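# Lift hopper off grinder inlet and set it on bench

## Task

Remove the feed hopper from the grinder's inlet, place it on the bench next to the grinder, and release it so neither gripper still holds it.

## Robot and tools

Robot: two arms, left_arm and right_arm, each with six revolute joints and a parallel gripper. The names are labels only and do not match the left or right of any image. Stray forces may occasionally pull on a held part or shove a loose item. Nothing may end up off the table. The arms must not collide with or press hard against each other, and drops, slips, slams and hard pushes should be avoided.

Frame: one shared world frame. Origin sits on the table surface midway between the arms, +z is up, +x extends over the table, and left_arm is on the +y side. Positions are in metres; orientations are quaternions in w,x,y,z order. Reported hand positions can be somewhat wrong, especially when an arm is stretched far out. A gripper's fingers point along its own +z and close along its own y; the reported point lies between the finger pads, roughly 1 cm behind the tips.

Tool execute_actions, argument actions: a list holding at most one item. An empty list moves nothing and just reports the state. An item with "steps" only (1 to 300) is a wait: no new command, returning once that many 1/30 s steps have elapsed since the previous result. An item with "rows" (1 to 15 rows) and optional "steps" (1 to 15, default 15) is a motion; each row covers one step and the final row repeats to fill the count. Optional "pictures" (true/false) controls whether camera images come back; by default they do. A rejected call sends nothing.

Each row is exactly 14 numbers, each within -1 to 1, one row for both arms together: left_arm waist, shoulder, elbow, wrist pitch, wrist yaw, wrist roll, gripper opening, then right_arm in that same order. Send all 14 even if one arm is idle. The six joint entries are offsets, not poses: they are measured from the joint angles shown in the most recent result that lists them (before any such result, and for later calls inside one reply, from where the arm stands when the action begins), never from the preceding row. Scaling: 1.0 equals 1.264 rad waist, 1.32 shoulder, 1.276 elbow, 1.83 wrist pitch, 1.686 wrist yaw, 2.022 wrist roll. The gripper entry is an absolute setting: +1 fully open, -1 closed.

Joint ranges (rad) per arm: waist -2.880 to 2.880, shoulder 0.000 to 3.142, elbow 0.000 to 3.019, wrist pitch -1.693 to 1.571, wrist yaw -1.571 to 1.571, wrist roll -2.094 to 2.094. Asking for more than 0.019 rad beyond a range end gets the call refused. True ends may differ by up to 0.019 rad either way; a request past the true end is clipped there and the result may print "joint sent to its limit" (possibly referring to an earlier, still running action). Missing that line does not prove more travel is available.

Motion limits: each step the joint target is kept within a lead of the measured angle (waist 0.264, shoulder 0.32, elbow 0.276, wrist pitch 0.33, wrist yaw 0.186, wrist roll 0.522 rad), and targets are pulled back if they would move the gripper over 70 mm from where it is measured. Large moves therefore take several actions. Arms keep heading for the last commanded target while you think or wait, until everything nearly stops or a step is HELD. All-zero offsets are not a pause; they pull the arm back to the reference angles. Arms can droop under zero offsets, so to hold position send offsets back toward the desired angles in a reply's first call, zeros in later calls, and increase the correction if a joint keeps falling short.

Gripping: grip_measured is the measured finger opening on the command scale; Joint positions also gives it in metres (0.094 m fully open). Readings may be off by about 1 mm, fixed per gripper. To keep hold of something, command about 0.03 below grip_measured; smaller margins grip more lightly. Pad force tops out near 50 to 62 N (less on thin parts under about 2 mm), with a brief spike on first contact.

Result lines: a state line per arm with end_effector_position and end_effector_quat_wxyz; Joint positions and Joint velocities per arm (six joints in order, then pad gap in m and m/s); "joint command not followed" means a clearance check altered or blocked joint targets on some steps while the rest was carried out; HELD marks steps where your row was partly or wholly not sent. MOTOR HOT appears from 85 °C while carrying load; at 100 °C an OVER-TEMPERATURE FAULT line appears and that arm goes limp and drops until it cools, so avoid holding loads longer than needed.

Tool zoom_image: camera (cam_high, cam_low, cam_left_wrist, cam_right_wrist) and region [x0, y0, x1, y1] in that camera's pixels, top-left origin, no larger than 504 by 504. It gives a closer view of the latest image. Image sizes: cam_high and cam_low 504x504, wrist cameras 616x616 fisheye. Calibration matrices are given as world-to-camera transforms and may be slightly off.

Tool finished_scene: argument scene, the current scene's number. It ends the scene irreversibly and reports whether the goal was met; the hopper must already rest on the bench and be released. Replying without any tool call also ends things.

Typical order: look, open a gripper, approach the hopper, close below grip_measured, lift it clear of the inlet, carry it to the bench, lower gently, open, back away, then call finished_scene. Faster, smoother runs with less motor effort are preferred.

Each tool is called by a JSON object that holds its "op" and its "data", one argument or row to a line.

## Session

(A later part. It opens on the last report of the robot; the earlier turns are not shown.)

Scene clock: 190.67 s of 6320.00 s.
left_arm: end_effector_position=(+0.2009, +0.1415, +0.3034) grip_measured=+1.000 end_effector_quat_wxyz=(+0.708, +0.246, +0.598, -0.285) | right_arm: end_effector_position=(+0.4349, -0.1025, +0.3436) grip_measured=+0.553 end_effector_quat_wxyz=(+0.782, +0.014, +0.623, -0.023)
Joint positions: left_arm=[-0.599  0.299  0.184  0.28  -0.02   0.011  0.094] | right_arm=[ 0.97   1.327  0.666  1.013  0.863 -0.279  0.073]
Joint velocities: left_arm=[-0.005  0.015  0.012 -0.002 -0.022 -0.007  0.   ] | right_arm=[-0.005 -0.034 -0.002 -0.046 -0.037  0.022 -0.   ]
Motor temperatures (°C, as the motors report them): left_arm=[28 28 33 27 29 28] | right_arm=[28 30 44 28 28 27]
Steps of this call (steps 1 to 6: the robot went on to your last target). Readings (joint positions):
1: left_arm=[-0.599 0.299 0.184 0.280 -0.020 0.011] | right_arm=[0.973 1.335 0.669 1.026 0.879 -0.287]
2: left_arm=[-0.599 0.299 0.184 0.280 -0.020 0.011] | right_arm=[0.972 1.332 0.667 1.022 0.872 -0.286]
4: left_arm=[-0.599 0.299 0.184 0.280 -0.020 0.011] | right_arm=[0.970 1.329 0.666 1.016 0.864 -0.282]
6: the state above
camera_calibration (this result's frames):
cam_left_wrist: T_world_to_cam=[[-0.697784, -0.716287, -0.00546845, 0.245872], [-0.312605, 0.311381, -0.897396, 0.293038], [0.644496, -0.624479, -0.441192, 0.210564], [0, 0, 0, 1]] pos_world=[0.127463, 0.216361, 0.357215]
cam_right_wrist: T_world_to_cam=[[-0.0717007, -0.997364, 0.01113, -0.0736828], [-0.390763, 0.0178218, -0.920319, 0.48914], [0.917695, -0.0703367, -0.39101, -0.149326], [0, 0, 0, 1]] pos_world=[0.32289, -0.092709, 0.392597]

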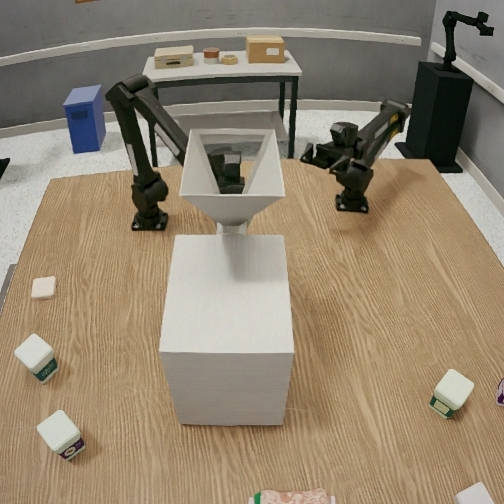

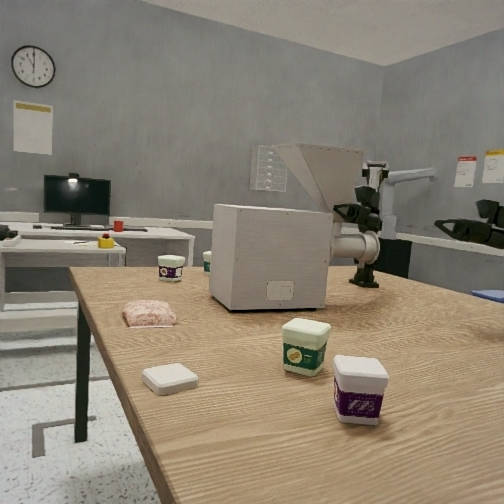

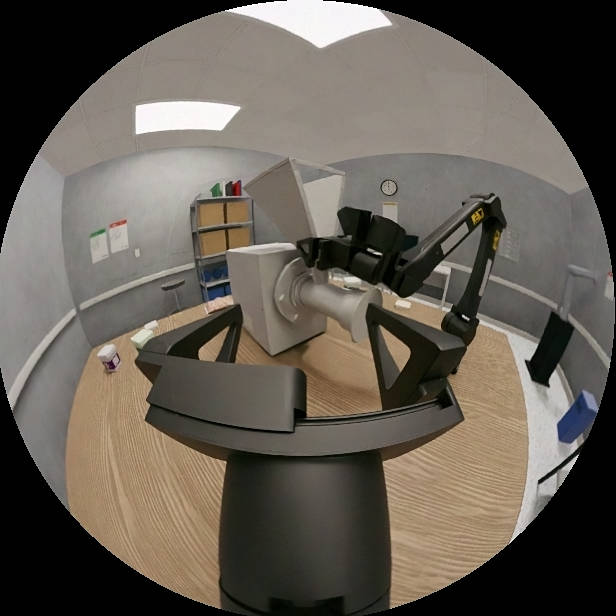

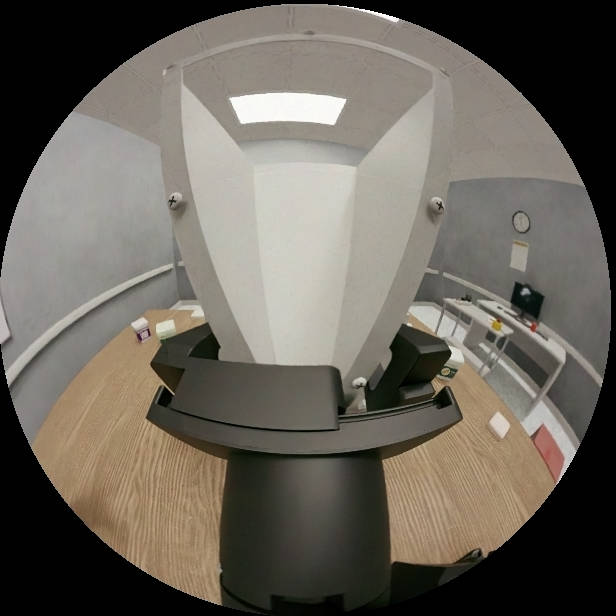

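{"op": "zoom_image", "data": {
  "camera": "cam_left_wrist",
  "region": [280, 230, 360, 310]
}}

Region (280, 230, 360, 310) of cam_left_wrist's 616x616 image, scaled by 6.300, with more detail than that image has.

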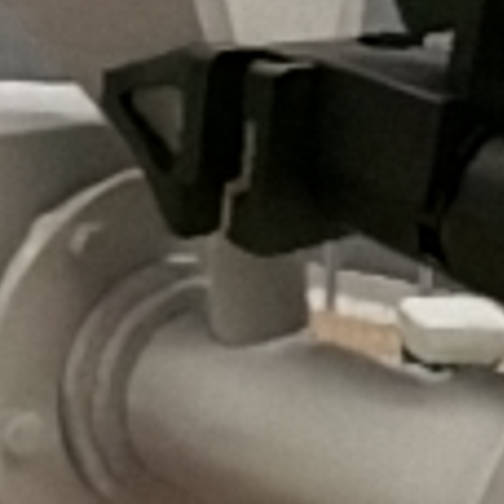

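{"op": "execute_actions", "data": {
  "actions": [
    {"rows": [[0,0,0,0,0,0,1, -0.018,-0.076,0.105,0.04,-0.04,0.012,0.5],[0,0,0,0,0,0,1, -0.02,-0.079,0.108,0.038,-0.047,0.014,0.5],[0,0,0,0,0,0,1, -0.021,-0.082,0.11,0.035,-0.053,0.017,0.5],[0,0,0,0,0,0,1, -0.023,-0.085,0.111,0.032,-0.059,0.02,0.5],[0,0,0,0,0,0,1, -0.024,-0.088,0.111,0.029,-0.065,0.022,0.5],[0,0,0,0,0,0,1, -0.026,-0.09,0.11,0.025,-0.071,0.025,0.5],[0,0,0,0,0,0,1, -0.027,-0.093,0.109,0.022,-0.077,0.027,0.5],[0,0,0,0,0,0,1, -0.028,-0.096,0.108,0.019,-0.084,0.03,0.5],[0,0,0,0,0,0,1, -0.03,-0.099,0.107,0.015,-0.09,0.033,0.5],[0,0,0,0,0,0,1, -0.031,-0.101,0.106,0.012,-0.096,0.035,0.5],[0,0,0,0,0,0,1, -0.033,-0.104,0.105,0.008,-0.102,0.038,0.5],[0,0,0,0,0,0,1, -0.034,-0.107,0.104,0.005,-0.108,0.04,0.5],[0,0,0,0,0,0,1, -0.035,-0.11,0.103,0.002,-0.114,0.043,0.5],[0,0,0,0,0,0,1, -0.037,-0.112,0.102,-0.002,-0.12,0.046,0.5],[0,0,0,0,0,0,1, -0.038,-0.115,0.102,-0.005,-0.126,0.048,0.5]], "steps": 15}
  ],
  "pictures": false
}}

{"op": "execute_actions", "data": {
  "actions": [
    {"steps": 5}
  ],
  "pictures": false
}}

Scene clock: 194.07 s of 6320.00 s.
left_arm: end_effector_position=(+0.2009, +0.1415, +0.3034) grip_measured=+1.000 end_effector_quat_wxyz=(+0.708, +0.246, +0.598, -0.285) | right_arm: end_effector_position=(+0.4345, -0.0997, +0.3447) grip_measured=+0.552 end_effector_quat_wxyz=(+0.784, -0.011, +0.621, +0.006)
Joint positions: left_arm=[-0.599  0.299  0.184  0.28  -0.02   0.011  0.094] | right_arm=[ 0.952  1.299  0.648  0.975  0.77  -0.24   0.073]
Joint velocities: left_arm=[-0.005  0.005 -0.007 -0.002 -0.022 -0.051  0.   ] | right_arm=[-0.083 -0.093 -0.056 -0.173 -0.271  0.154 -0.002]
Motor temperatures (°C, as the motors report them): left_arm=[28 28 33 27 29 28] | right_arm=[28 30 44 28 29 27]
Steps of this call (steps 1 to 30: the robot went on to your last target; steps 31 to 87: nothing new was sent; steps 88 to 102: all 15 steps of this action). Readings (joint positions):
88: left_arm=[-0.599 0.299 0.184 0.280 -0.020 0.011] | right_arm=[0.970 1.326 0.666 1.009 0.862 -0.272]
89: left_arm=[-0.599 0.299 0.184 0.280 -0.020 0.011] | right_arm=[0.970 1.326 0.666 1.009 0.862 -0.273]
91: left_arm=[-0.599 0.299 0.184 0.280 -0.020 0.011] | right_arm=[0.969 1.326 0.666 1.009 0.859 -0.273]
95: left_arm=[-0.599 0.299 0.184 0.280 -0.020 0.011] | right_arm=[0.965 1.320 0.661 1.004 0.837 -0.271]
102: the state above

Scene clock: 194.23 s of 6320.00 s.
left_arm: end_effector_position=(+0.2009, +0.1415, +0.3034) grip_measured=+1.000 end_effector_quat_wxyz=(+0.708, +0.246, +0.598, -0.285) | right_arm: end_effector_position=(+0.4346, -0.0991, +0.3449) grip_measured=+0.552 end_effector_quat_wxyz=(+0.783, -0.018, +0.622, +0.015)
Joint positions: left_arm=[-0.599  0.299  0.184  0.28  -0.02   0.011  0.094] | right_arm=[ 0.946  1.288  0.644  0.956  0.744 -0.223  0.073]
Joint velocities: left_arm=[-0.005 -0.015 -0.007  0.017 -0.11   0.007  0.   ] | right_arm=[-0.024 -0.034 -0.017 -0.061 -0.066  0.037  0.001]
Motor temperatures (°C, as the motors report them): left_arm=[28 28 33 27 29 28] | right_arm=[28 30 44 28 29 27]
Steps of this call (steps 1 to 5: the robot went on to your last target). Readings (joint positions):
1: left_arm=[-0.599 0.299 0.184 0.280 -0.020 0.011] | right_arm=[0.950 1.296 0.646 0.970 0.761 -0.235]
2: left_arm=[-0.599 0.299 0.184 0.280 -0.020 0.011] | right_arm=[0.948 1.293 0.645 0.966 0.754 -0.231]
4: left_arm=[-0.599 0.299 0.184 0.280 -0.020 0.011] | right_arm=[0.946 1.290 0.644 0.959 0.746 -0.225]
5: the state above

{"op": "execute_actions", "data": {
  "actions": [
    {"rows": [[0,0,0,0,0,0,1, -0.019,-0.092,0.128,0.032,-0.05,0.018,0.5],[0,0,0,0,0,0,1, -0.02,-0.1,0.138,0.038,-0.054,0.019,0.5],[0,0,0,0,0,0,1, -0.021,-0.107,0.147,0.042,-0.059,0.02,0.5],[0,0,0,0,0,0,1, -0.023,-0.113,0.154,0.042,-0.065,0.022,0.5],[0,0,0,0,0,0,1, -0.024,-0.116,0.155,0.039,-0.071,0.024,0.5],[0,0,0,0,0,0,1, -0.026,-0.119,0.154,0.036,-0.077,0.026,0.5],[0,0,0,0,0,0,1, -0.027,-0.122,0.153,0.033,-0.084,0.028,0.5],[0,0,0,0,0,0,1, -0.029,-0.125,0.152,0.03,-0.09,0.029,0.5],[0,0,0,0,0,0,1, -0.03,-0.128,0.151,0.027,-0.096,0.031,0.5],[0,0,0,0,0,0,1, -0.032,-0.131,0.15,0.024,-0.102,0.033,0.5],[0,0,0,0,0,0,1, -0.033,-0.134,0.149,0.021,-0.108,0.035,0.5],[0,0,0,0,0,0,1, -0.035,-0.137,0.148,0.018,-0.115,0.037,0.5],[0,0,0,0,0,0,1, -0.036,-0.14,0.147,0.015,-0.121,0.039,0.5],[0,0,0,0,0,0,1, -0.038,-0.143,0.146,0.012,-0.127,0.04,0.5],[0,0,0,0,0,0,1, -0.039,-0.146,0.145,0.008,-0.133,0.042,0.5]], "steps": 15}
  ],
  "pictures": false
}}

{"op": "execute_actions", "data": {
  "actions": [
    {"steps": 5}
  ]
}}

Scene clock: 196.93 s of 6320.00 s.
left_arm: end_effector_position=(+0.2009, +0.1415, +0.3034) grip_measured=+1.000 end_effector_quat_wxyz=(+0.708, +0.246, +0.598, -0.285) | right_arm: end_effector_position=(+0.4343, -0.0971, +0.3453) grip_measured=+0.552 end_effector_quat_wxyz=(+0.781, -0.038, +0.622, +0.039)
Joint positions: left_arm=[-0.599  0.299  0.184  0.28  -0.02   0.011  0.094] | right_arm=[ 0.928  1.266  0.632  0.924  0.668 -0.193  0.073]
Joint velocities: left_arm=[-0.005  0.024 -0.032 -0.017  0.037 -0.081  0.   ] | right_arm=[-0.093 -0.093 -0.042 -0.154 -0.227  0.051 -0.001]
Motor temperatures (°C, as the motors report them): left_arm=[28 28 33 27 29 28] | right_arm=[28 30 45 28 30 27]
Steps of this call (steps 1 to 30: the robot went on to your last target; steps 31 to 66: nothing new was sent; steps 67 to 81: all 15 steps of this action). Readings (joint positions):
67: left_arm=[-0.599 0.299 0.184 0.280 -0.020 0.011] | right_arm=[0.944 1.285 0.643 0.948 0.738 -0.216]
68: left_arm=[-0.599 0.299 0.184 0.280 -0.020 0.011] | right_arm=[0.944 1.285 0.643 0.948 0.738 -0.216]
70: left_arm=[-0.599 0.299 0.184 0.280 -0.020 0.011] | right_arm=[0.944 1.285 0.643 0.948 0.738 -0.216]
74: left_arm=[-0.599 0.299 0.184 0.280 -0.020 0.011] | right_arm=[0.942 1.283 0.641 0.947 0.729 -0.215]
81: the state above

Scene clock: 197.10 s of 6320.00 s.
left_arm: end_effector_position=(+0.2009, +0.1415, +0.3034) grip_measured=+1.000 end_effector_quat_wxyz=(+0.708, +0.246, +0.598, -0.285) | right_arm: end_effector_position=(+0.4343, -0.0962, +0.3454) grip_measured=+0.552 end_effector_quat_wxyz=(+0.780, -0.046, +0.622, +0.050)
Joint positions: left_arm=[-0.599  0.299  0.184  0.28  -0.02   0.011  0.094] | right_arm=[ 0.92   1.256  0.628  0.906  0.635 -0.178  0.073]
Joint velocities: left_arm=[-0.005 -0.005  0.017 -0.007  0.007 -0.051  0.   ] | right_arm=[-0.044 -0.044 -0.007 -0.061 -0.183  0.066 -0.   ]
Motor temperatures (°C, as the motors report them): left_arm=[28 28 33 27 29 28] | right_arm=[28 30 45 28 30 27]
Steps of this call (steps 1 to 5: the robot went on to your last target). Readings (joint positions):
1: left_arm=[-0.599 0.299 0.184 0.280 -0.020 0.011] | right_arm=[0.926 1.263 0.630 0.919 0.658 -0.189]
2: left_arm=[-0.599 0.299 0.184 0.280 -0.020 0.011] | right_arm=[0.924 1.261 0.629 0.915 0.650 -0.186]
4: left_arm=[-0.599 0.299 0.184 0.280 -0.020 0.011] | right_arm=[0.921 1.257 0.628 0.909 0.639 -0.180]
5: the state above
camera_calibration (this result's frames):
cam_left_wrist: T_world_to_cam=[[-0.697784, -0.716287, -0.00546845, 0.245872], [-0.312605, 0.311381, -0.897396, 0.293038], [0.644496, -0.624479, -0.441192, 0.210564], [0, 0, 0, 1]] pos_world=[0.127463, 0.216361, 0.357215]
cam_right_wrist: T_world_to_cam=[[0.117478, -0.992985, 0.0133916, -0.149958], [-0.389689, -0.0584982, -0.919087, 0.482178], [0.913423, 0.102754, -0.393828, -0.128205], [0, 0, 0, 1]] pos_world=[0.322622, -0.107526, 0.394681]

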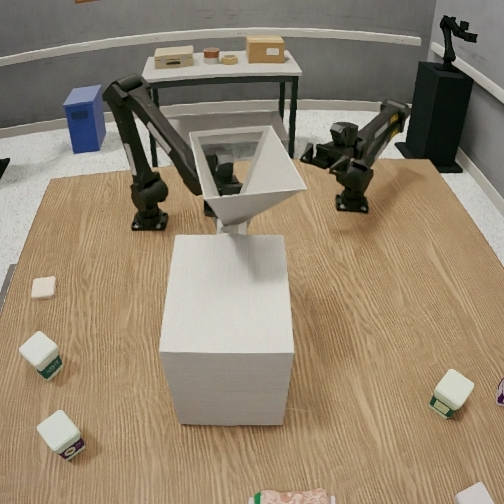

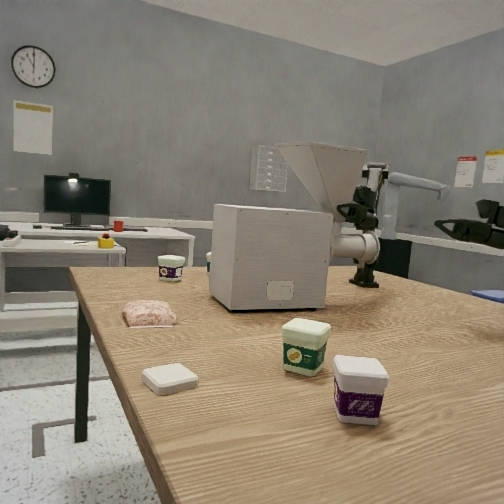

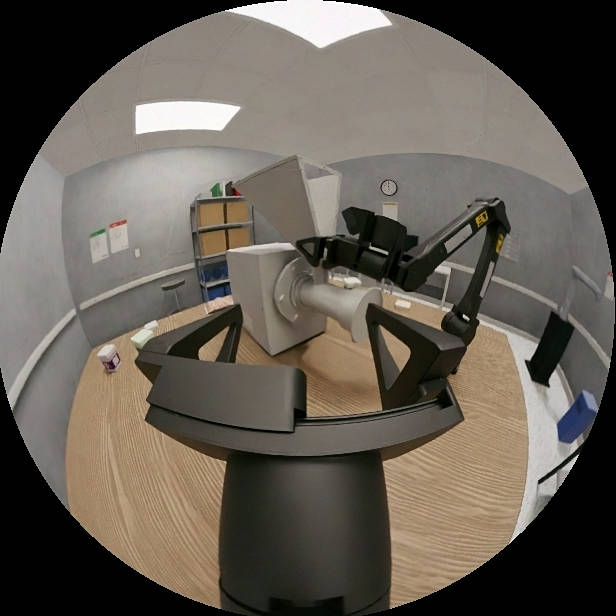

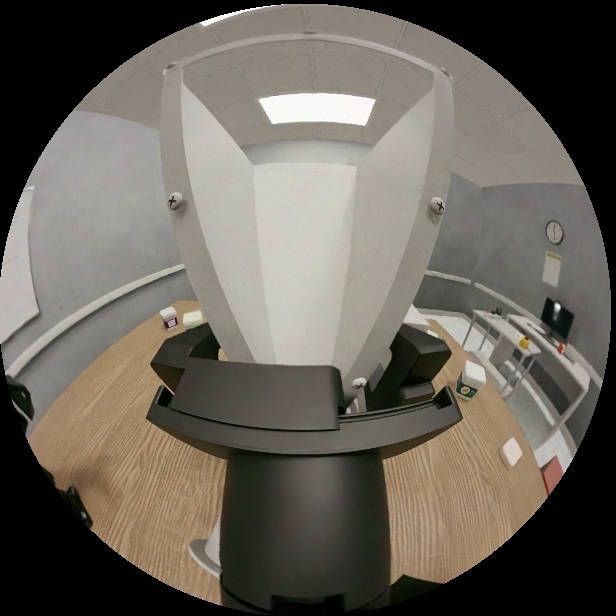

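{"op": "zoom_image", "data": {
  "camera": "cam_left_wrist",
  "region": [290, 245, 350, 305]
}}

{"op": "execute_actions", "data": {
  "actions": [
    {"rows": [[0,0,0,0,0,0,1, -0.01,-0.09,0.12,0.02,-0.03,0,0.5],[0,0,0,0,0,0,1, -0.005,-0.06,0.09,0.02,-0.01,0,0.5],[0,0,0,0,0,0,1, 0,-0.04,0.06,0.02,0,0,0.5],[0,0,0,0,0,0,1, 0,-0.025,0.04,0.02,0,0,0.5]], "steps": 8}
  ],
  "pictures": false
}}

Region (290, 245, 350, 305) of cam_left_wrist's 616x616 image, scaled by 8.400, with more detail than that image has.

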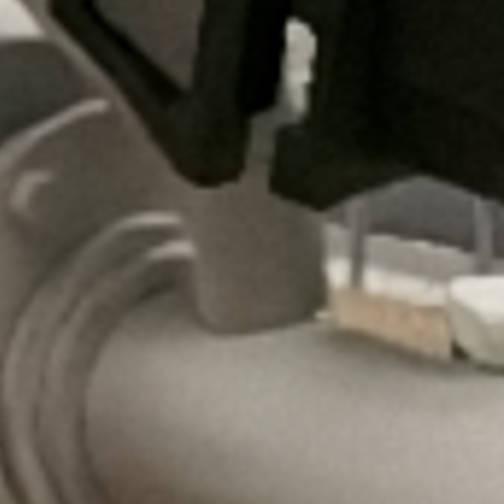

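Scene clock: 199.27 s of 6320.00 s.
left_arm: end_effector_position=(+0.2009, +0.1415, +0.3034) grip_measured=+1.000 end_effector_quat_wxyz=(+0.708, +0.246, +0.598, -0.285) | right_arm: end_effector_position=(+0.4350, -0.0980, +0.3432) grip_measured=+0.552 end_effector_quat_wxyz=(+0.776, -0.042, +0.627, +0.051)
Joint positions: left_arm=[-0.599  0.299  0.184  0.28  -0.02   0.011  0.094] | right_arm=[ 0.918  1.252  0.627  0.891  0.64  -0.163  0.073]
Joint velocities: left_arm=[-0.015  0.005  0.007 -0.012 -0.022 -0.037  0.   ] | right_arm=[-0.005 -0.015 -0.002 -0.007  0.007  0.037  0.001]
Motor temperatures (°C, as the motors report them): left_arm=[28 28 33 27 29 28] | right_arm=[28 30 45 28 30 27]
Steps of this call (steps 1 to 30: the robot went on to your last target; steps 31 to 57: nothing new was sent; steps 58 to 65: all 8 steps of this action). Readings (joint positions):
58: left_arm=[-0.599 0.299 0.184 0.280 -0.020 0.011] | right_arm=[0.915 1.250 0.627 0.892 0.622 -0.166]
59: left_arm=[-0.599 0.299 0.184 0.280 -0.020 0.011] | right_arm=[0.916 1.250 0.627 0.891 0.627 -0.165]
61: left_arm=[-0.599 0.299 0.184 0.280 -0.020 0.011] | right_arm=[0.917 1.252 0.627 0.891 0.637 -0.163]
65: the state above

{"op": "execute_actions", "data": {
  "actions": []
}}

{"op": "zoom_image", "data": {
  "camera": "cam_low",
  "region": [300, 190, 400, 290]
}}

{"op": "zoom_image", "data": {
  "camera": "cam_high",
  "region": [200, 190, 270, 250]
}}

Scene clock: 200.53 s of 6320.00 s.
left_arm: end_effector_position=(+0.2009, +0.1415, +0.3034) grip_measured=+1.000 end_effector_quat_wxyz=(+0.708, +0.246, +0.598, -0.285) | right_arm: end_effector_position=(+0.4350, -0.0980, +0.3432) grip_measured=+0.552 end_effector_quat_wxyz=(+0.776, -0.042, +0.627, +0.051)
Joint positions: left_arm=[-0.599  0.299  0.184  0.28  -0.02   0.011  0.094] | right_arm=[ 0.918  1.252  0.627  0.891  0.64  -0.163  0.073]
Joint velocities: left_arm=[-0.015 -0.024  0.002 -0.012 -0.066  0.066  0.   ] | right_arm=[-0.005 -0.024 -0.007  0.007 -0.007 -0.051 -0.   ]
Motor temperatures (°C, as the motors report them): left_arm=[28 28 33 27 29 28] | right_arm=[28 30 45 28 30 27]
Steps of this call (steps 1 to 15: the robot went on to your last target; steps 16 to 38: nothing new was sent). Readings (joint positions):
1: left_arm=[-0.599 0.299 0.184 0.280 -0.020 0.011] | right_arm=[0.918 1.252 0.627 0.891 0.640 -0.163]
2: left_arm=[-0.599 0.299 0.184 0.280 -0.020 0.011] | right_arm=[0.918 1.252 0.627 0.891 0.640 -0.163]
4: left_arm=[-0.599 0.299 0.184 0.280 -0.020 0.011] | right_arm=[0.918 1.252 0.627 0.891 0.640 -0.163]
8: left_arm=[-0.599 0.299 0.184 0.280 -0.020 0.011] | right_arm=[0.918 1.252 0.627 0.891 0.640 -0.163]
38: the state above
All arms were judged still, so your last target was given up. Only a new action makes them travel on or press farther. Fingers that are still opening or closing keep moving.
camera_calibration (this result's frames):
cam_left_wrist: T_world_to_cam=[[-0.697784, -0.716287, -0.00546845, 0.245872], [-0.312605, 0.311381, -0.897396, 0.293038], [0.644496, -0.624479, -0.441192, 0.210564], [0, 0, 0, 1]] pos_world=[0.127463, 0.216361, 0.357215]
cam_right_wrist: T_world_to_cam=[[0.11376, -0.993492, 0.00568645, -0.147618], [-0.400679, -0.0511159, -0.914791, 0.484369], [0.909128, 0.101788, -0.403887, -0.124295], [0, 0, 0, 1]] pos_world=[0.32387, -0.109246, 0.393735]

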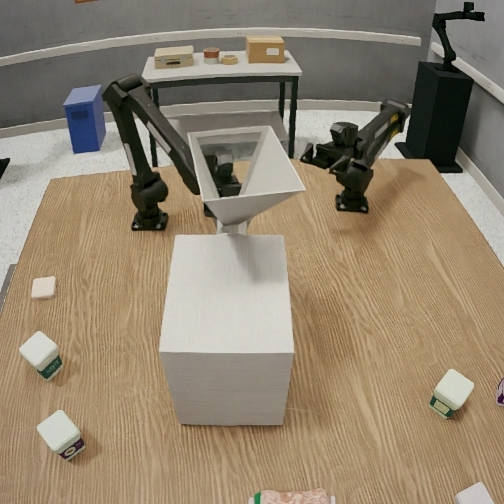

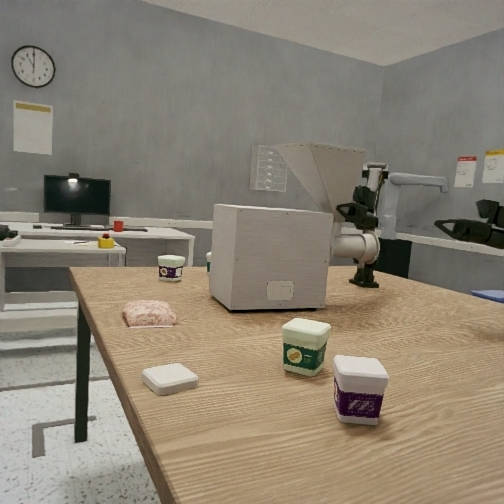

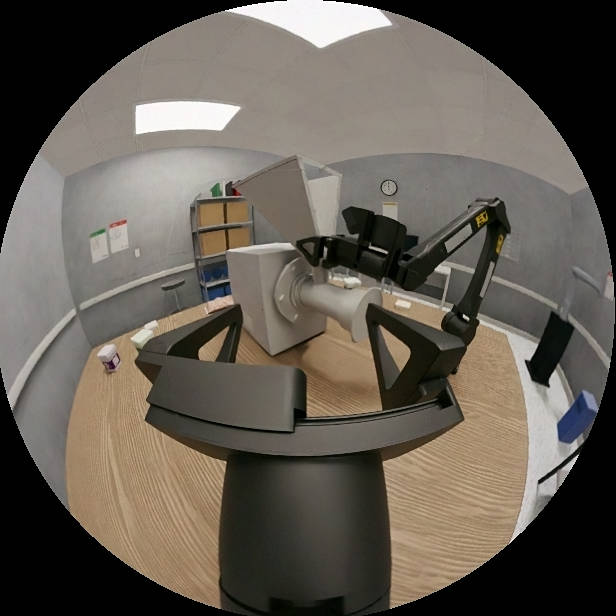

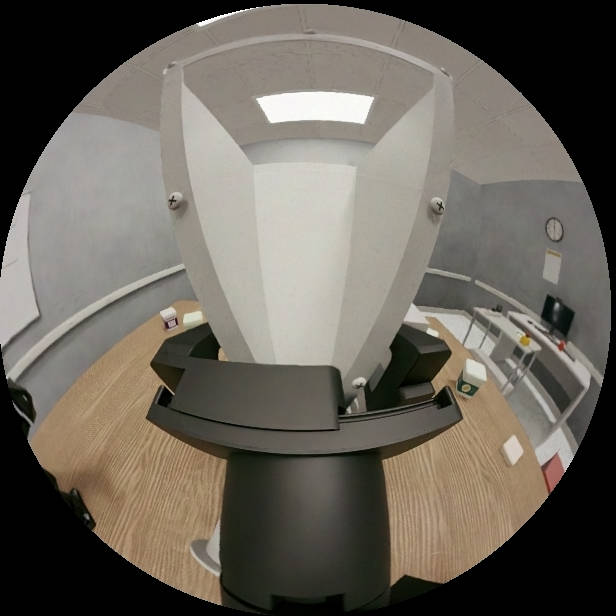

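Region (300, 190, 400, 290) of cam_low's 504x504 image, scaled by 5.040, with more detail than that image has.

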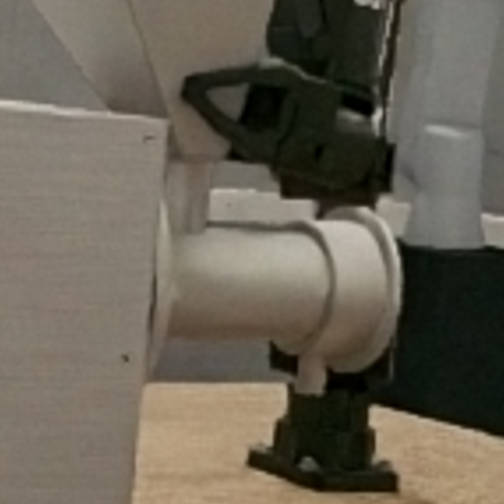

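Region (200, 190, 270, 250) of cam_high's 504x504 image, scaled by 7.200, with more detail than that image has; it fills the top 432 rows of this view, and the rest is white.

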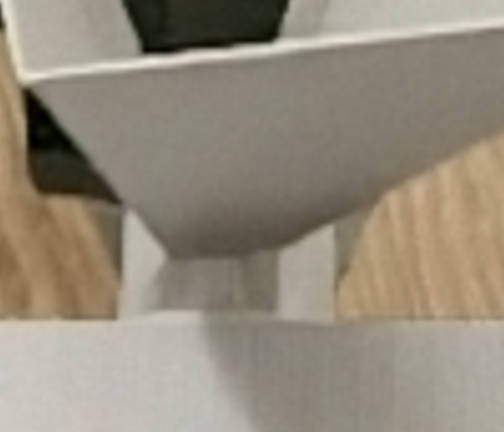

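{"op": "execute_actions", "data": {
  "actions": [
    {"rows": [[0,0,0,0,0,0,1, 0,-0.035,0.05,0.015,0,0,0.5],[0,0,0,0,0,0,1, 0,-0.045,0.065,0.01,0,0,0.5],[0,0,0,0,0,0,1, 0,-0.055,0.08,0.005,0,0,0.5],[0,0,0,0,0,0,1, 0,-0.065,0.09,0.0,0,0,0.5],[0,0,0,0,0,0,1, 0,-0.07,0.095,-0.006,0,0.003,0.5],[0,0,0,0,0,0,1, 0,-0.073,0.098,-0.012,0,0.006,0.5],[0,0,0,0,0,0,1, 0,-0.075,0.1,-0.018,0,0.009,0.5],[0,0,0,0,0,0,1, 0,-0.075,0.1,-0.024,0,0.012,0.5],[0,0,0,0,0,0,1, 0,-0.075,0.1,-0.03,0,0.014,0.5],[0,0,0,0,0,0,1, 0,-0.075,0.1,-0.035,0,0.016,0.5],[0,0,0,0,0,0,1, 0,-0.075,0.1,-0.04,0,0.018,0.5]], "steps": 15}
  ],
  "pictures": false
}}

Scene clock: 203.73 s of 6320.00 s.
left_arm: end_effector_position=(+0.2009, +0.1415, +0.3034) grip_measured=+1.000 end_effector_quat_wxyz=(+0.708, +0.246, +0.598, -0.285) | right_arm: end_effector_position=(+0.4340, -0.0988, +0.3399) grip_measured=+0.542 end_effector_quat_wxyz=(+0.764, -0.047, +0.642, +0.050)
Joint positions: left_arm=[-0.599  0.299  0.184  0.28  -0.02   0.011  0.094] | right_arm=[ 0.918  1.227  0.628  0.814  0.64  -0.137  0.072]
Joint velocities: left_arm=[-0.005  0.005 -0.002  0.012  0.066  0.007  0.   ] | right_arm=[ 0.005 -0.015  0.022 -0.046 -0.007  0.11  -0.001]
Motor temperatures (°C, as the motors report them): left_arm=[28 28 33 27 29 28] | right_arm=[28 30 45 28 30 27]
Steps of this call (steps 1 to 81: nothing new was sent; steps 82 to 96: all 15 steps of this action). Readings (joint positions):
82: left_arm=[-0.599 0.299 0.184 0.280 -0.020 0.011] | right_arm=[0.918 1.252 0.627 0.891 0.641 -0.162]
83: left_arm=[-0.599 0.299 0.184 0.280 -0.020 0.011] | right_arm=[0.918 1.252 0.627 0.891 0.642 -0.162]
85: left_arm=[-0.599 0.299 0.184 0.280 -0.020 0.011] | right_arm=[0.918 1.250 0.627 0.884 0.642 -0.160]
89: left_arm=[-0.599 0.299 0.184 0.280 -0.020 0.011] | right_arm=[0.918 1.241 0.627 0.859 0.640 -0.152]
96: the state above

{"op": "execute_actions", "data": {
  "actions": [
    {"rows": [[0,0,0,0,0,0,1, 0,-0.06,0.1,0.01,0,0,0.49],[0,0,0,0,0,0,1, 0,-0.063,0.1,0.02,0,0,0.49],[0,0,0,0,0,0,1, 0,-0.066,0.1,0.03,0,0,0.49],[0,0,0,0,0,0,1, 0,-0.068,0.1,0.04,0,0,0.49],[0,0,0,0,0,0,1, 0,-0.07,0.1,0.05,0,0,0.49],[0,0,0,0,0,0,1, 0,-0.07,0.1,0.058,0,-0.002,0.49],[0,0,0,0,0,0,1, 0,-0.07,0.1,0.066,0,-0.004,0.49],[0,0,0,0,0,0,1, 0,-0.07,0.1,0.074,0,-0.006,0.49],[0,0,0,0,0,0,1, 0,-0.07,0.1,0.082,0,-0.008,0.49],[0,0,0,0,0,0,1, 0,-0.07,0.1,0.09,0,-0.01,0.49],[0,0,0,0,0,0,1, 0,-0.07,0.1,0.098,0,-0.012,0.49],[0,0,0,0,0,0,1, 0,-0.07,0.1,0.105,0,-0.014,0.49],[0,0,0,0,0,0,1, 0,-0.07,0.1,0.11,0,-0.016,0.49]], "steps": 15}
  ]
}}

Scene clock: 205.73 s of 6320.00 s.
left_arm: end_effector_position=(+0.2009, +0.1415, +0.3034) grip_measured=+1.000 end_effector_quat_wxyz=(+0.708, +0.246, +0.598, -0.285) | right_arm: end_effector_position=(+0.4339, -0.0991, +0.3420) grip_measured=+0.542 end_effector_quat_wxyz=(+0.766, -0.043, +0.639, +0.053)
Joint positions: left_arm=[-0.599  0.299  0.184  0.28  -0.02   0.011  0.094] | right_arm=[ 0.918  1.228  0.628  0.826  0.641 -0.136  0.072]
Joint velocities: left_arm=[-0.005 -0.015  0.017 -0.007 -0.037 -0.007  0.   ] | right_arm=[ 0.005 -0.005  0.002  0.066  0.051  0.022 -0.   ]
Motor temperatures (°C, as the motors report them): left_arm=[28 28 33 27 29 28] | right_arm=[28 30 45 28 29 27]
Steps of this call (steps 1 to 15: the robot went on to your last target; steps 16 to 45: nothing new was sent; steps 46 to 60: all 15 steps of this action). Readings (joint positions):
46: left_arm=[-0.599 0.299 0.184 0.280 -0.020 0.011] | right_arm=[0.918 1.225 0.628 0.810 0.640 -0.136]
47: left_arm=[-0.599 0.299 0.184 0.280 -0.020 0.011] | right_arm=[0.918 1.225 0.628 0.810 0.640 -0.136]
49: left_arm=[-0.599 0.299 0.184 0.280 -0.020 0.011] | right_arm=[0.918 1.225 0.628 0.810 0.640 -0.136]
53: left_arm=[-0.599 0.299 0.184 0.280 -0.020 0.011] | right_arm=[0.918 1.225 0.628 0.813 0.640 -0.136]
60: the state above
camera_calibration (this result's frames):
cam_left_wrist: T_world_to_cam=[[-0.697784, -0.716287, -0.00546845, 0.245872], [-0.312605, 0.311381, -0.897396, 0.293038], [0.644496, -0.624479, -0.441192, 0.210564], [0, 0, 0, 1]] pos_world=[0.127463, 0.216361, 0.357215]
cam_right_wrist: T_world_to_cam=[[0.118798, -0.992913, 0.00322433, -0.149798], [-0.428664, -0.0542162, -0.901836, 0.490145], [0.89562, 0.105754, -0.432066, -0.107755], [0, 0, 0, 1]] pos_world=[0.324411, -0.110767, 0.395956]

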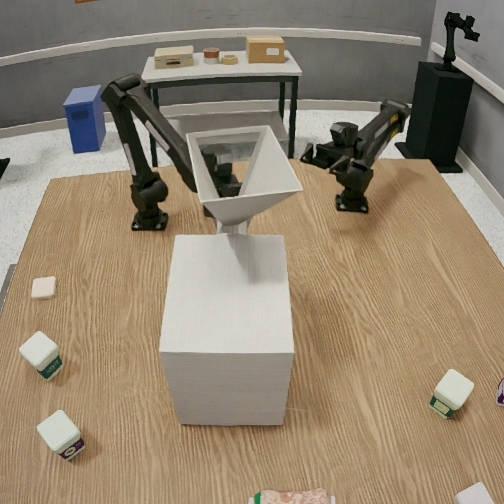

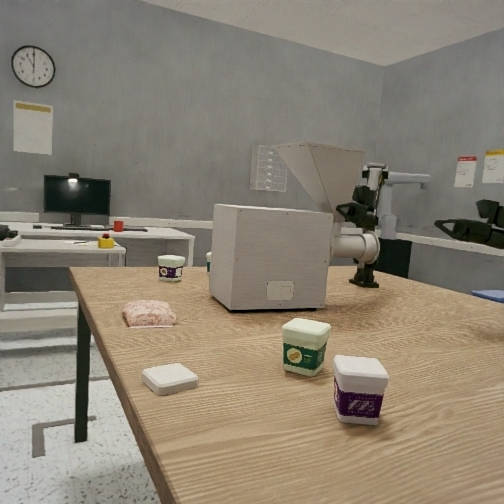

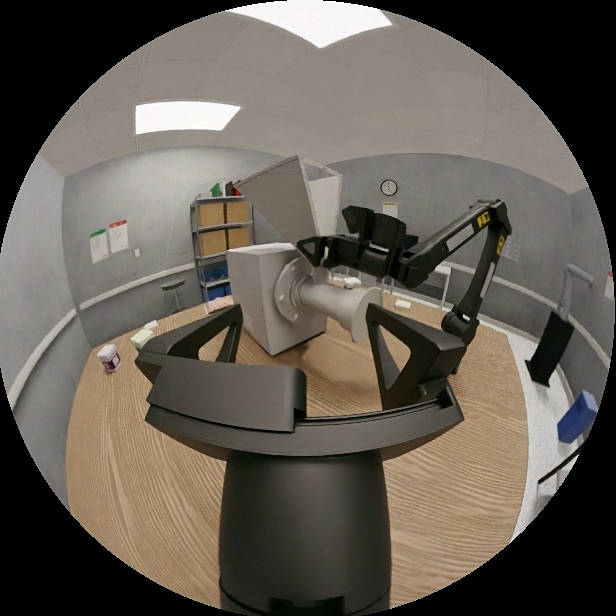

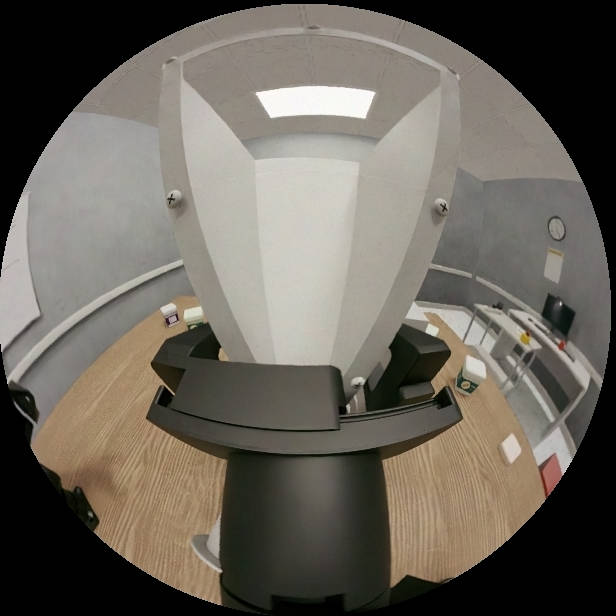

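{"op": "execute_actions", "data": {
  "actions": [
    {"rows": [[0,0,0,0,0,0,1, 0.006,-0.066,0.104,0.1,0.015,-0.012,0.49],[0,0,0,0,0,0,1, 0.012,-0.064,0.108,0.1,0.03,-0.012,0.49],[0,0,0,0,0,0,1, 0.017,-0.062,0.112,0.1,0.043,-0.012,0.49],[0,0,0,0,0,0,1, 0.02,-0.06,0.115,0.1,0.054,-0.013,0.49],[0,0,0,0,0,0,1, 0.022,-0.058,0.117,0.101,0.061,-0.015,0.49],[0,0,0,0,0,0,1, 0.024,-0.056,0.118,0.103,0.067,-0.016,0.49],[0,0,0,0,0,0,1, 0.025,-0.055,0.12,0.104,0.074,-0.018,0.49],[0,0,0,0,0,0,1, 0.027,-0.053,0.122,0.106,0.081,-0.02,0.49],[0,0,0,0,0,0,1, 0.029,-0.051,0.123,0.108,0.087,-0.022,0.49],[0,0,0,0,0,0,1, 0.03,-0.049,0.125,0.109,0.094,-0.023,0.49],[0,0,0,0,0,0,1, 0.032,-0.047,0.127,0.111,0.101,-0.025,0.49],[0,0,0,0,0,0,1, 0.034,-0.046,0.128,0.112,0.107,-0.027,0.49],[0,0,0,0,0,0,1, 0.036,-0.044,0.13,0.114,0.114,-0.029,0.49],[0,0,0,0,0,0,1, 0.037,-0.042,0.131,0.116,0.12,-0.03,0.49],[0,0,0,0,0,0,1, 0.039,-0.04,0.133,0.117,0.127,-0.032,0.49]], "steps": 15}
  ],
  "pictures": false
}}

{"op": "execute_actions", "data": {
  "actions": [
    {"steps": 5}
  ],
  "pictures": false
}}

Scene clock: 209.50 s of 6320.00 s.
left_arm: end_effector_position=(+0.2009, +0.1415, +0.3034) grip_measured=+1.000 end_effector_quat_wxyz=(+0.708, +0.246, +0.598, -0.285) | right_arm: end_effector_position=(+0.4310, -0.1052, +0.3391) grip_measured=+0.534 end_effector_quat_wxyz=(+0.767, -0.002, +0.641, +0.020)
Joint positions: left_arm=[-0.599  0.299  0.184  0.28  -0.02   0.011  0.094] | right_arm=[ 0.951  1.254  0.636  0.87   0.777 -0.155  0.072]
Joint velocities: left_arm=[-0.005  0.015 -0.007 -0.017 -0.125  0.007  0.   ] | right_arm=[ 0.044  0.093  0.046  0.105  0.3   -0.066  0.   ]
Motor temperatures (°C, as the motors report them): left_arm=[28 28 33 27 29 28] | right_arm=[28 30 45 28 29 27]
Steps of this call (steps 1 to 15: the robot went on to your last target; steps 16 to 90: nothing new was sent; then 0.27 s passed at rest; steps 91 to 105: all 15 steps of this action). Readings (joint positions):
91: left_arm=[-0.599 0.299 0.184 0.280 -0.020 0.011] | right_arm=[0.918 1.229 0.628 0.828 0.645 -0.136]
92: left_arm=[-0.599 0.299 0.184 0.280 -0.020 0.011] | right_arm=[0.919 1.230 0.628 0.829 0.650 -0.136]
94: left_arm=[-0.599 0.299 0.184 0.280 -0.020 0.011] | right_arm=[0.924 1.233 0.628 0.834 0.671 -0.134]
98: left_arm=[-0.599 0.299 0.184 0.280 -0.020 0.011] | right_arm=[0.935 1.239 0.628 0.849 0.714 -0.136]
105: the state above

Scene clock: 209.67 s of 6320.00 s.
left_arm: end_effector_position=(+0.2009, +0.1415, +0.3034) grip_measured=+1.000 end_effector_quat_wxyz=(+0.708, +0.246, +0.598, -0.285) | right_arm: end_effector_position=(+0.4309, -0.1057, +0.3391) grip_measured=+0.534 end_effector_quat_wxyz=(+0.767, +0.005, +0.641, +0.013)
Joint positions: left_arm=[-0.599  0.299  0.184  0.28  -0.02   0.011  0.094] | right_arm=[ 0.957  1.261  0.64   0.88   0.802 -0.164  0.072]
Joint velocities: left_arm=[-0.015 -0.015 -0.012  0.002  0.081 -0.037  0.   ] | right_arm=[ 0.015  0.024  0.012  0.027 -0.007 -0.007 -0.001]
Motor temperatures (°C, as the motors report them): left_arm=[28 28 33 27 29 28] | right_arm=[28 30 45 28 29 27]
Steps of this call (steps 1 to 5: the robot went on to your last target). Readings (joint positions):
1: left_arm=[-0.599 0.299 0.184 0.280 -0.020 0.011] | right_arm=[0.953 1.257 0.638 0.873 0.786 -0.157]
2: left_arm=[-0.599 0.299 0.184 0.280 -0.020 0.011] | right_arm=[0.954 1.259 0.639 0.875 0.793 -0.160]
4: left_arm=[-0.599 0.299 0.184 0.280 -0.020 0.011] | right_arm=[0.956 1.261 0.640 0.879 0.800 -0.163]
5: the state above

{"op": "execute_actions", "data": {
  "actions": [
    {"rows": [[0,0,0,0,0,0,1, 0.005,-0.05,0.09,0.08,0.015,0,0.49],[0,0,0,0,0,0,1, 0,-0.04,0.07,0.06,0,0,0.49],[0,0,0,0,0,0,1, 0,-0.03,0.05,0.045,0,0,0.49],[0,0,0,0,0,0,1, 0,-0.02,0.04,0.03,0,0,0.49]], "steps": 8}
  ]
}}

{"op": "zoom_image", "data": {
  "camera": "cam_low",
  "region": [320, 200, 370, 250]
}}

{"op": "zoom_image", "data": {
  "camera": "cam_low",
  "region": [300, 190, 400, 290]
}}

Scene clock: 212.00 s of 6320.00 s.
left_arm: end_effector_position=(+0.2009, +0.1415, +0.3034) grip_measured=+1.000 end_effector_quat_wxyz=(+0.708, +0.246, +0.598, -0.285) | right_arm: end_effector_position=(+0.4315, -0.1050, +0.3386) grip_measured=+0.532 end_effector_quat_wxyz=(+0.768, +0.004, +0.640, +0.013)
Joint positions: left_arm=[-0.599  0.299  0.184  0.28  -0.02   0.011  0.094] | right_arm=[ 0.956  1.267  0.641  0.889  0.8   -0.166  0.072]
Joint velocities: left_arm=[-0.005  0.005 -0.007  0.012  0.007  0.022  0.   ] | right_arm=[-0.005 -0.015  0.002 -0.002  0.051 -0.051 -0.   ]
Motor temperatures (°C, as the motors report them): left_arm=[28 28 33 27 29 28] | right_arm=[28 30 46 28 29 27]
Steps of this call (steps 1 to 30: the robot went on to your last target; steps 31 to 62: nothing new was sent; steps 63 to 70: all 8 steps of this action). Readings (joint positions):
63: left_arm=[-0.599 0.299 0.184 0.280 -0.020 0.011] | right_arm=[0.957 1.264 0.641 0.886 0.804 -0.166]
64: left_arm=[-0.599 0.299 0.184 0.280 -0.020 0.011] | right_arm=[0.957 1.264 0.641 0.889 0.801 -0.166]
66: left_arm=[-0.599 0.299 0.184 0.280 -0.020 0.011] | right_arm=[0.957 1.266 0.641 0.889 0.799 -0.166]
70: the state above
camera_calibration (this result's frames):
cam_left_wrist: T_world_to_cam=[[-0.697784, -0.716287, -0.00546845, 0.245872], [-0.312605, 0.311381, -0.897396, 0.293038], [0.644496, -0.624479, -0.441192, 0.210564], [0, 0, 0, 1]] pos_world=[0.127463, 0.216361, 0.357215]
cam_right_wrist: T_world_to_cam=[[-0.00272919, -0.999812, -0.0191884, -0.0961381], [-0.431453, 0.0184879, -0.901946, 0.494605], [0.902131, 0.0058173, -0.431422, -0.119975], [0, 0, 0, 1]] pos_world=[0.32137, -0.104566, 0.392503]

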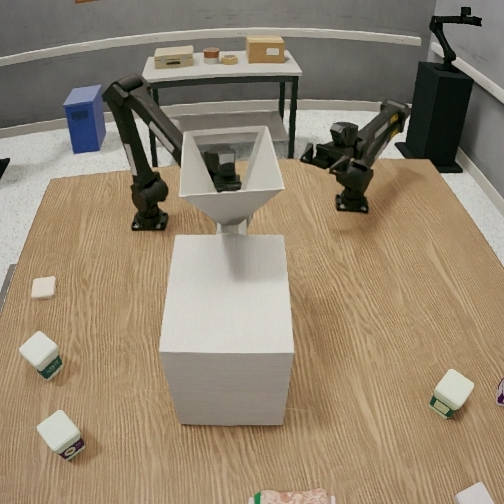

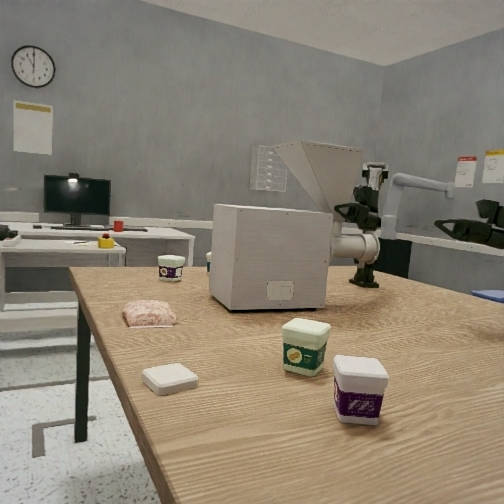

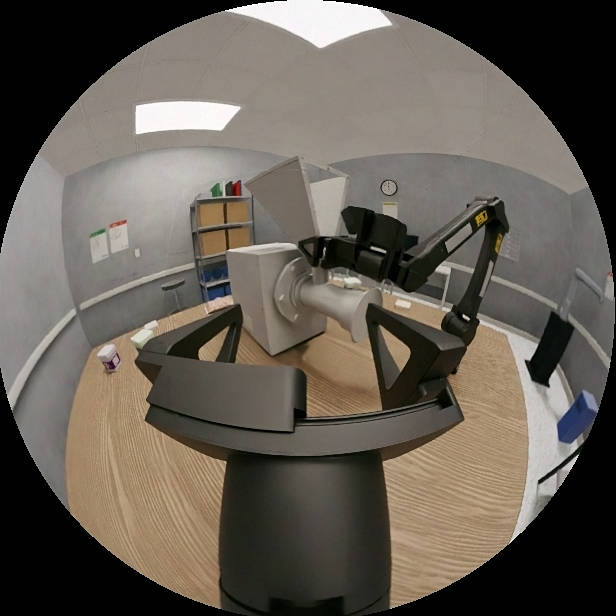

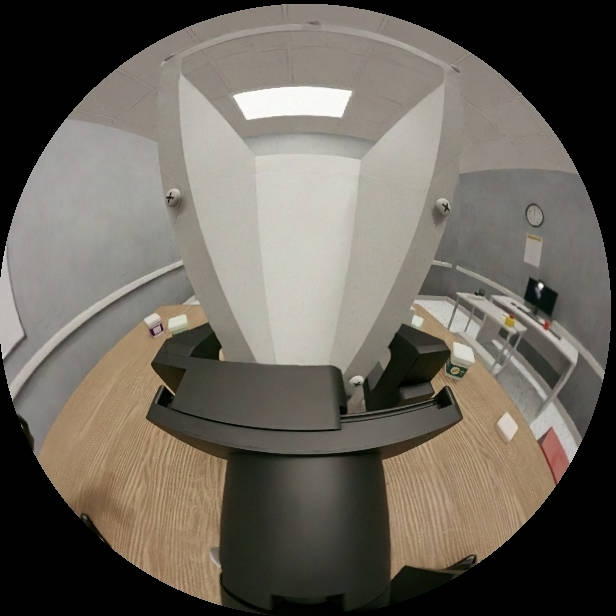

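Region (320, 200, 370, 250) of cam_low's 504x504 image, scaled by 10.080, with more detail than that image has.

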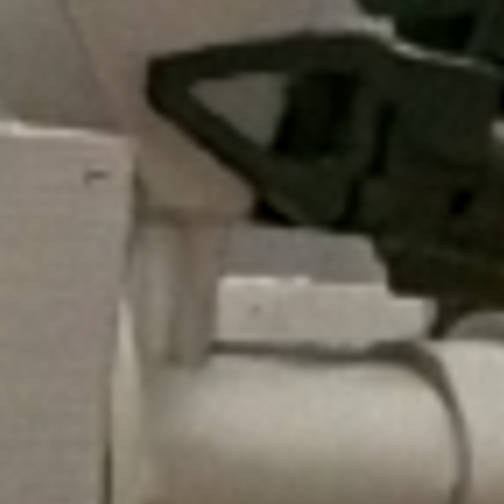

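Region (300, 190, 400, 290) of cam_low's 504x504 image, scaled by 5.040, with more detail than that image has.

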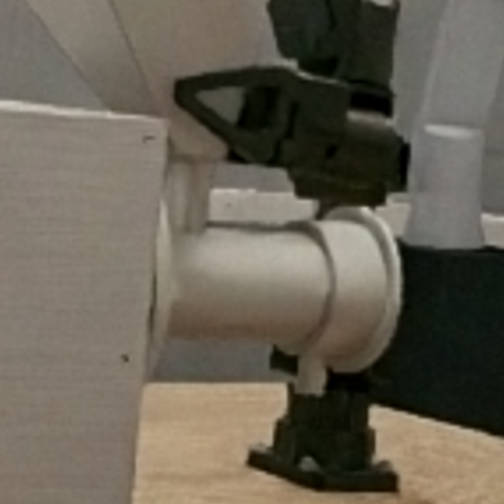

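{"op": "execute_actions", "data": {
  "actions": [
    {"rows": [[0,0,0,0,0,0,1, 0,-0.01,0.03,0.015,0,0,0.52],[0,0,0,0,0,0,1, 0,-0.005,0.03,0.012,0,0,0.535],[0,0,0,0,0,0,1, 0,0,0.03,0.01,0,0,0.55],[0,0,0,0,0,0,1, 0,0,0.03,0.01,0,0,0.56],[0,0,0,0,0,0,1, 0,0,0.03,0.01,0,0,0.57],[0,0,0,0,0,0,1, 0,0,0.03,0.01,0,0,0.58],[0,0,0,0,0,0,1, 0,0,0.03,0.01,0,0,0.6],[0,0,0,0,0,0,1, 0,0,0.03,0.01,0,0,0.62],[0,0,0,0,0,0,1, 0,0,0.03,0.01,0,0,0.65],[0,0,0,0,0,0,1, 0,0,0.03,0.01,0,0,0.68],[0,0,0,0,0,0,1, 0,0,0.03,0.01,0,0,0.72]], "steps": 15}
  ]
}}

{"op": "zoom_image", "data": {
  "camera": "cam_low",
  "region": [260, 120, 400, 260]
}}

Scene clock: 216.87 s of 6320.00 s.
left_arm: end_effector_position=(+0.2009, +0.1415, +0.3034) grip_measured=+1.000 end_effector_quat_wxyz=(+0.708, +0.246, +0.598, -0.285) | right_arm: end_effector_position=(+0.4327, -0.1034, +0.3351) grip_measured=+0.717 end_effector_quat_wxyz=(+0.767, +0.001, +0.642, +0.012)
Joint positions: left_arm=[-0.599  0.299  0.184  0.28  -0.02   0.011  0.094] | right_arm=[ 0.956  1.275  0.641  0.889  0.796 -0.166  0.081]
Joint velocities: left_arm=[-0.005 -0.044 -0.017  0.007 -0.11   0.007  0.   ] | right_arm=[-0.005 -0.015 -0.002 -0.017 -0.051 -0.022  0.   ]
Motor temperatures (°C, as the motors report them): left_arm=[28 28 33 27 29 28] | right_arm=[28 30 45 28 29 27]
Steps of this call (steps 1 to 15: the robot went on to your last target; steps 16 to 90: nothing new was sent; then 1.37 s passed at rest; steps 91 to 105: all 15 steps of this action). Readings (joint positions):
91: left_arm=[-0.599 0.299 0.184 0.280 -0.020 0.011] | right_arm=[0.956 1.268 0.641 0.889 0.800 -0.166]
92: left_arm=[-0.599 0.299 0.184 0.280 -0.020 0.011] | right_arm=[0.956 1.269 0.641 0.889 0.800 -0.166]
94: left_arm=[-0.599 0.299 0.184 0.280 -0.020 0.011] | right_arm=[0.956 1.275 0.641 0.889 0.802 -0.166]
98: left_arm=[-0.599 0.299 0.184 0.280 -0.020 0.011] | right_arm=[0.956 1.275 0.641 0.889 0.796 -0.166]
105: the state above
camera_calibration (this result's frames):
cam_left_wrist: T_world_to_cam=[[-0.697784, -0.716287, -0.00546845, 0.245872], [-0.312605, 0.311381, -0.897396, 0.293038], [0.644496, -0.624479, -0.441192, 0.210564], [0, 0, 0, 1]] pos_world=[0.127463, 0.216361, 0.357215]
cam_right_wrist: T_world_to_cam=[[0.00013175, -0.999919, -0.0126911, -0.0979885], [-0.435799, 0.0113651, -0.899972, 0.492424], [0.900044, 0.00564933, -0.435762, -0.120226], [0, 0, 0, 1]] pos_world=[0.322819, -0.102898, 0.389534]

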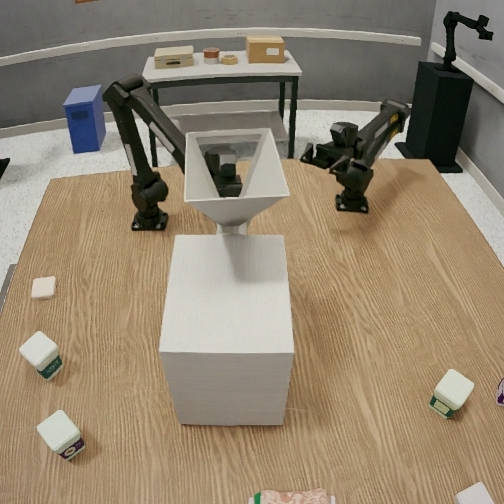

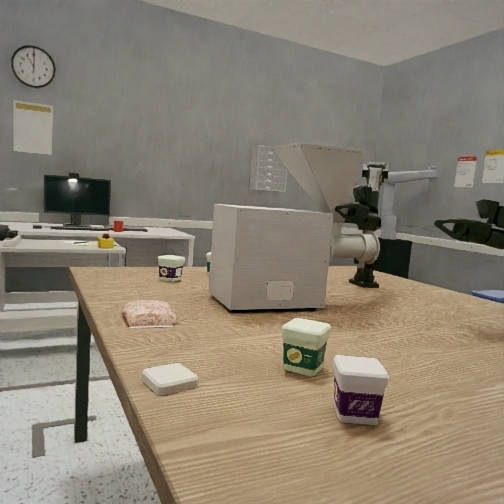

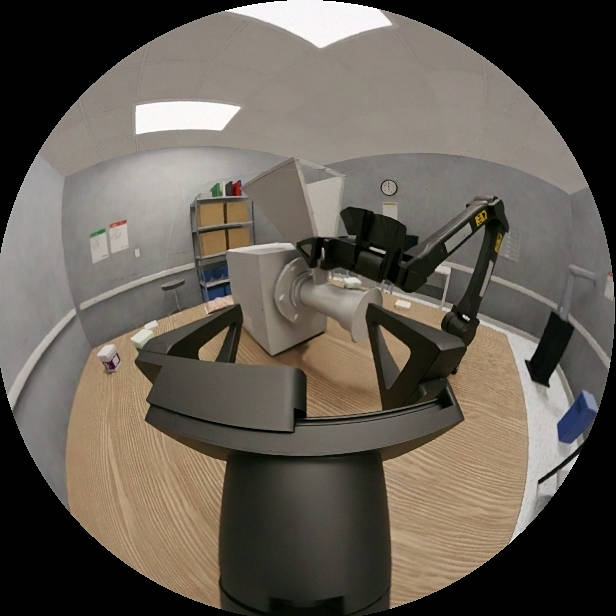

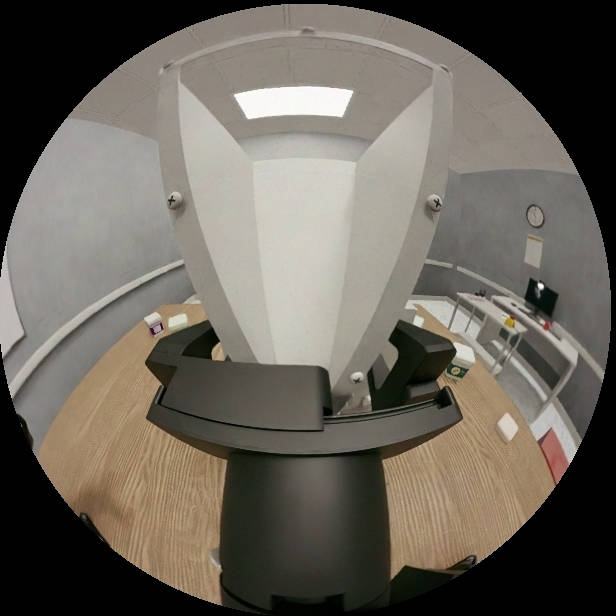

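Region (260, 120, 400, 260) of cam_low's 504x504 image, scaled by 3.600, with more detail than that image has.

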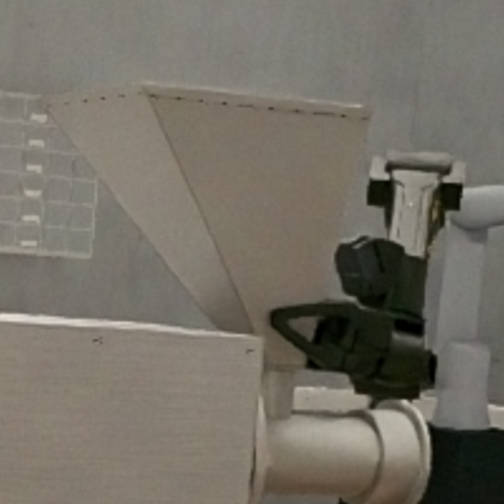

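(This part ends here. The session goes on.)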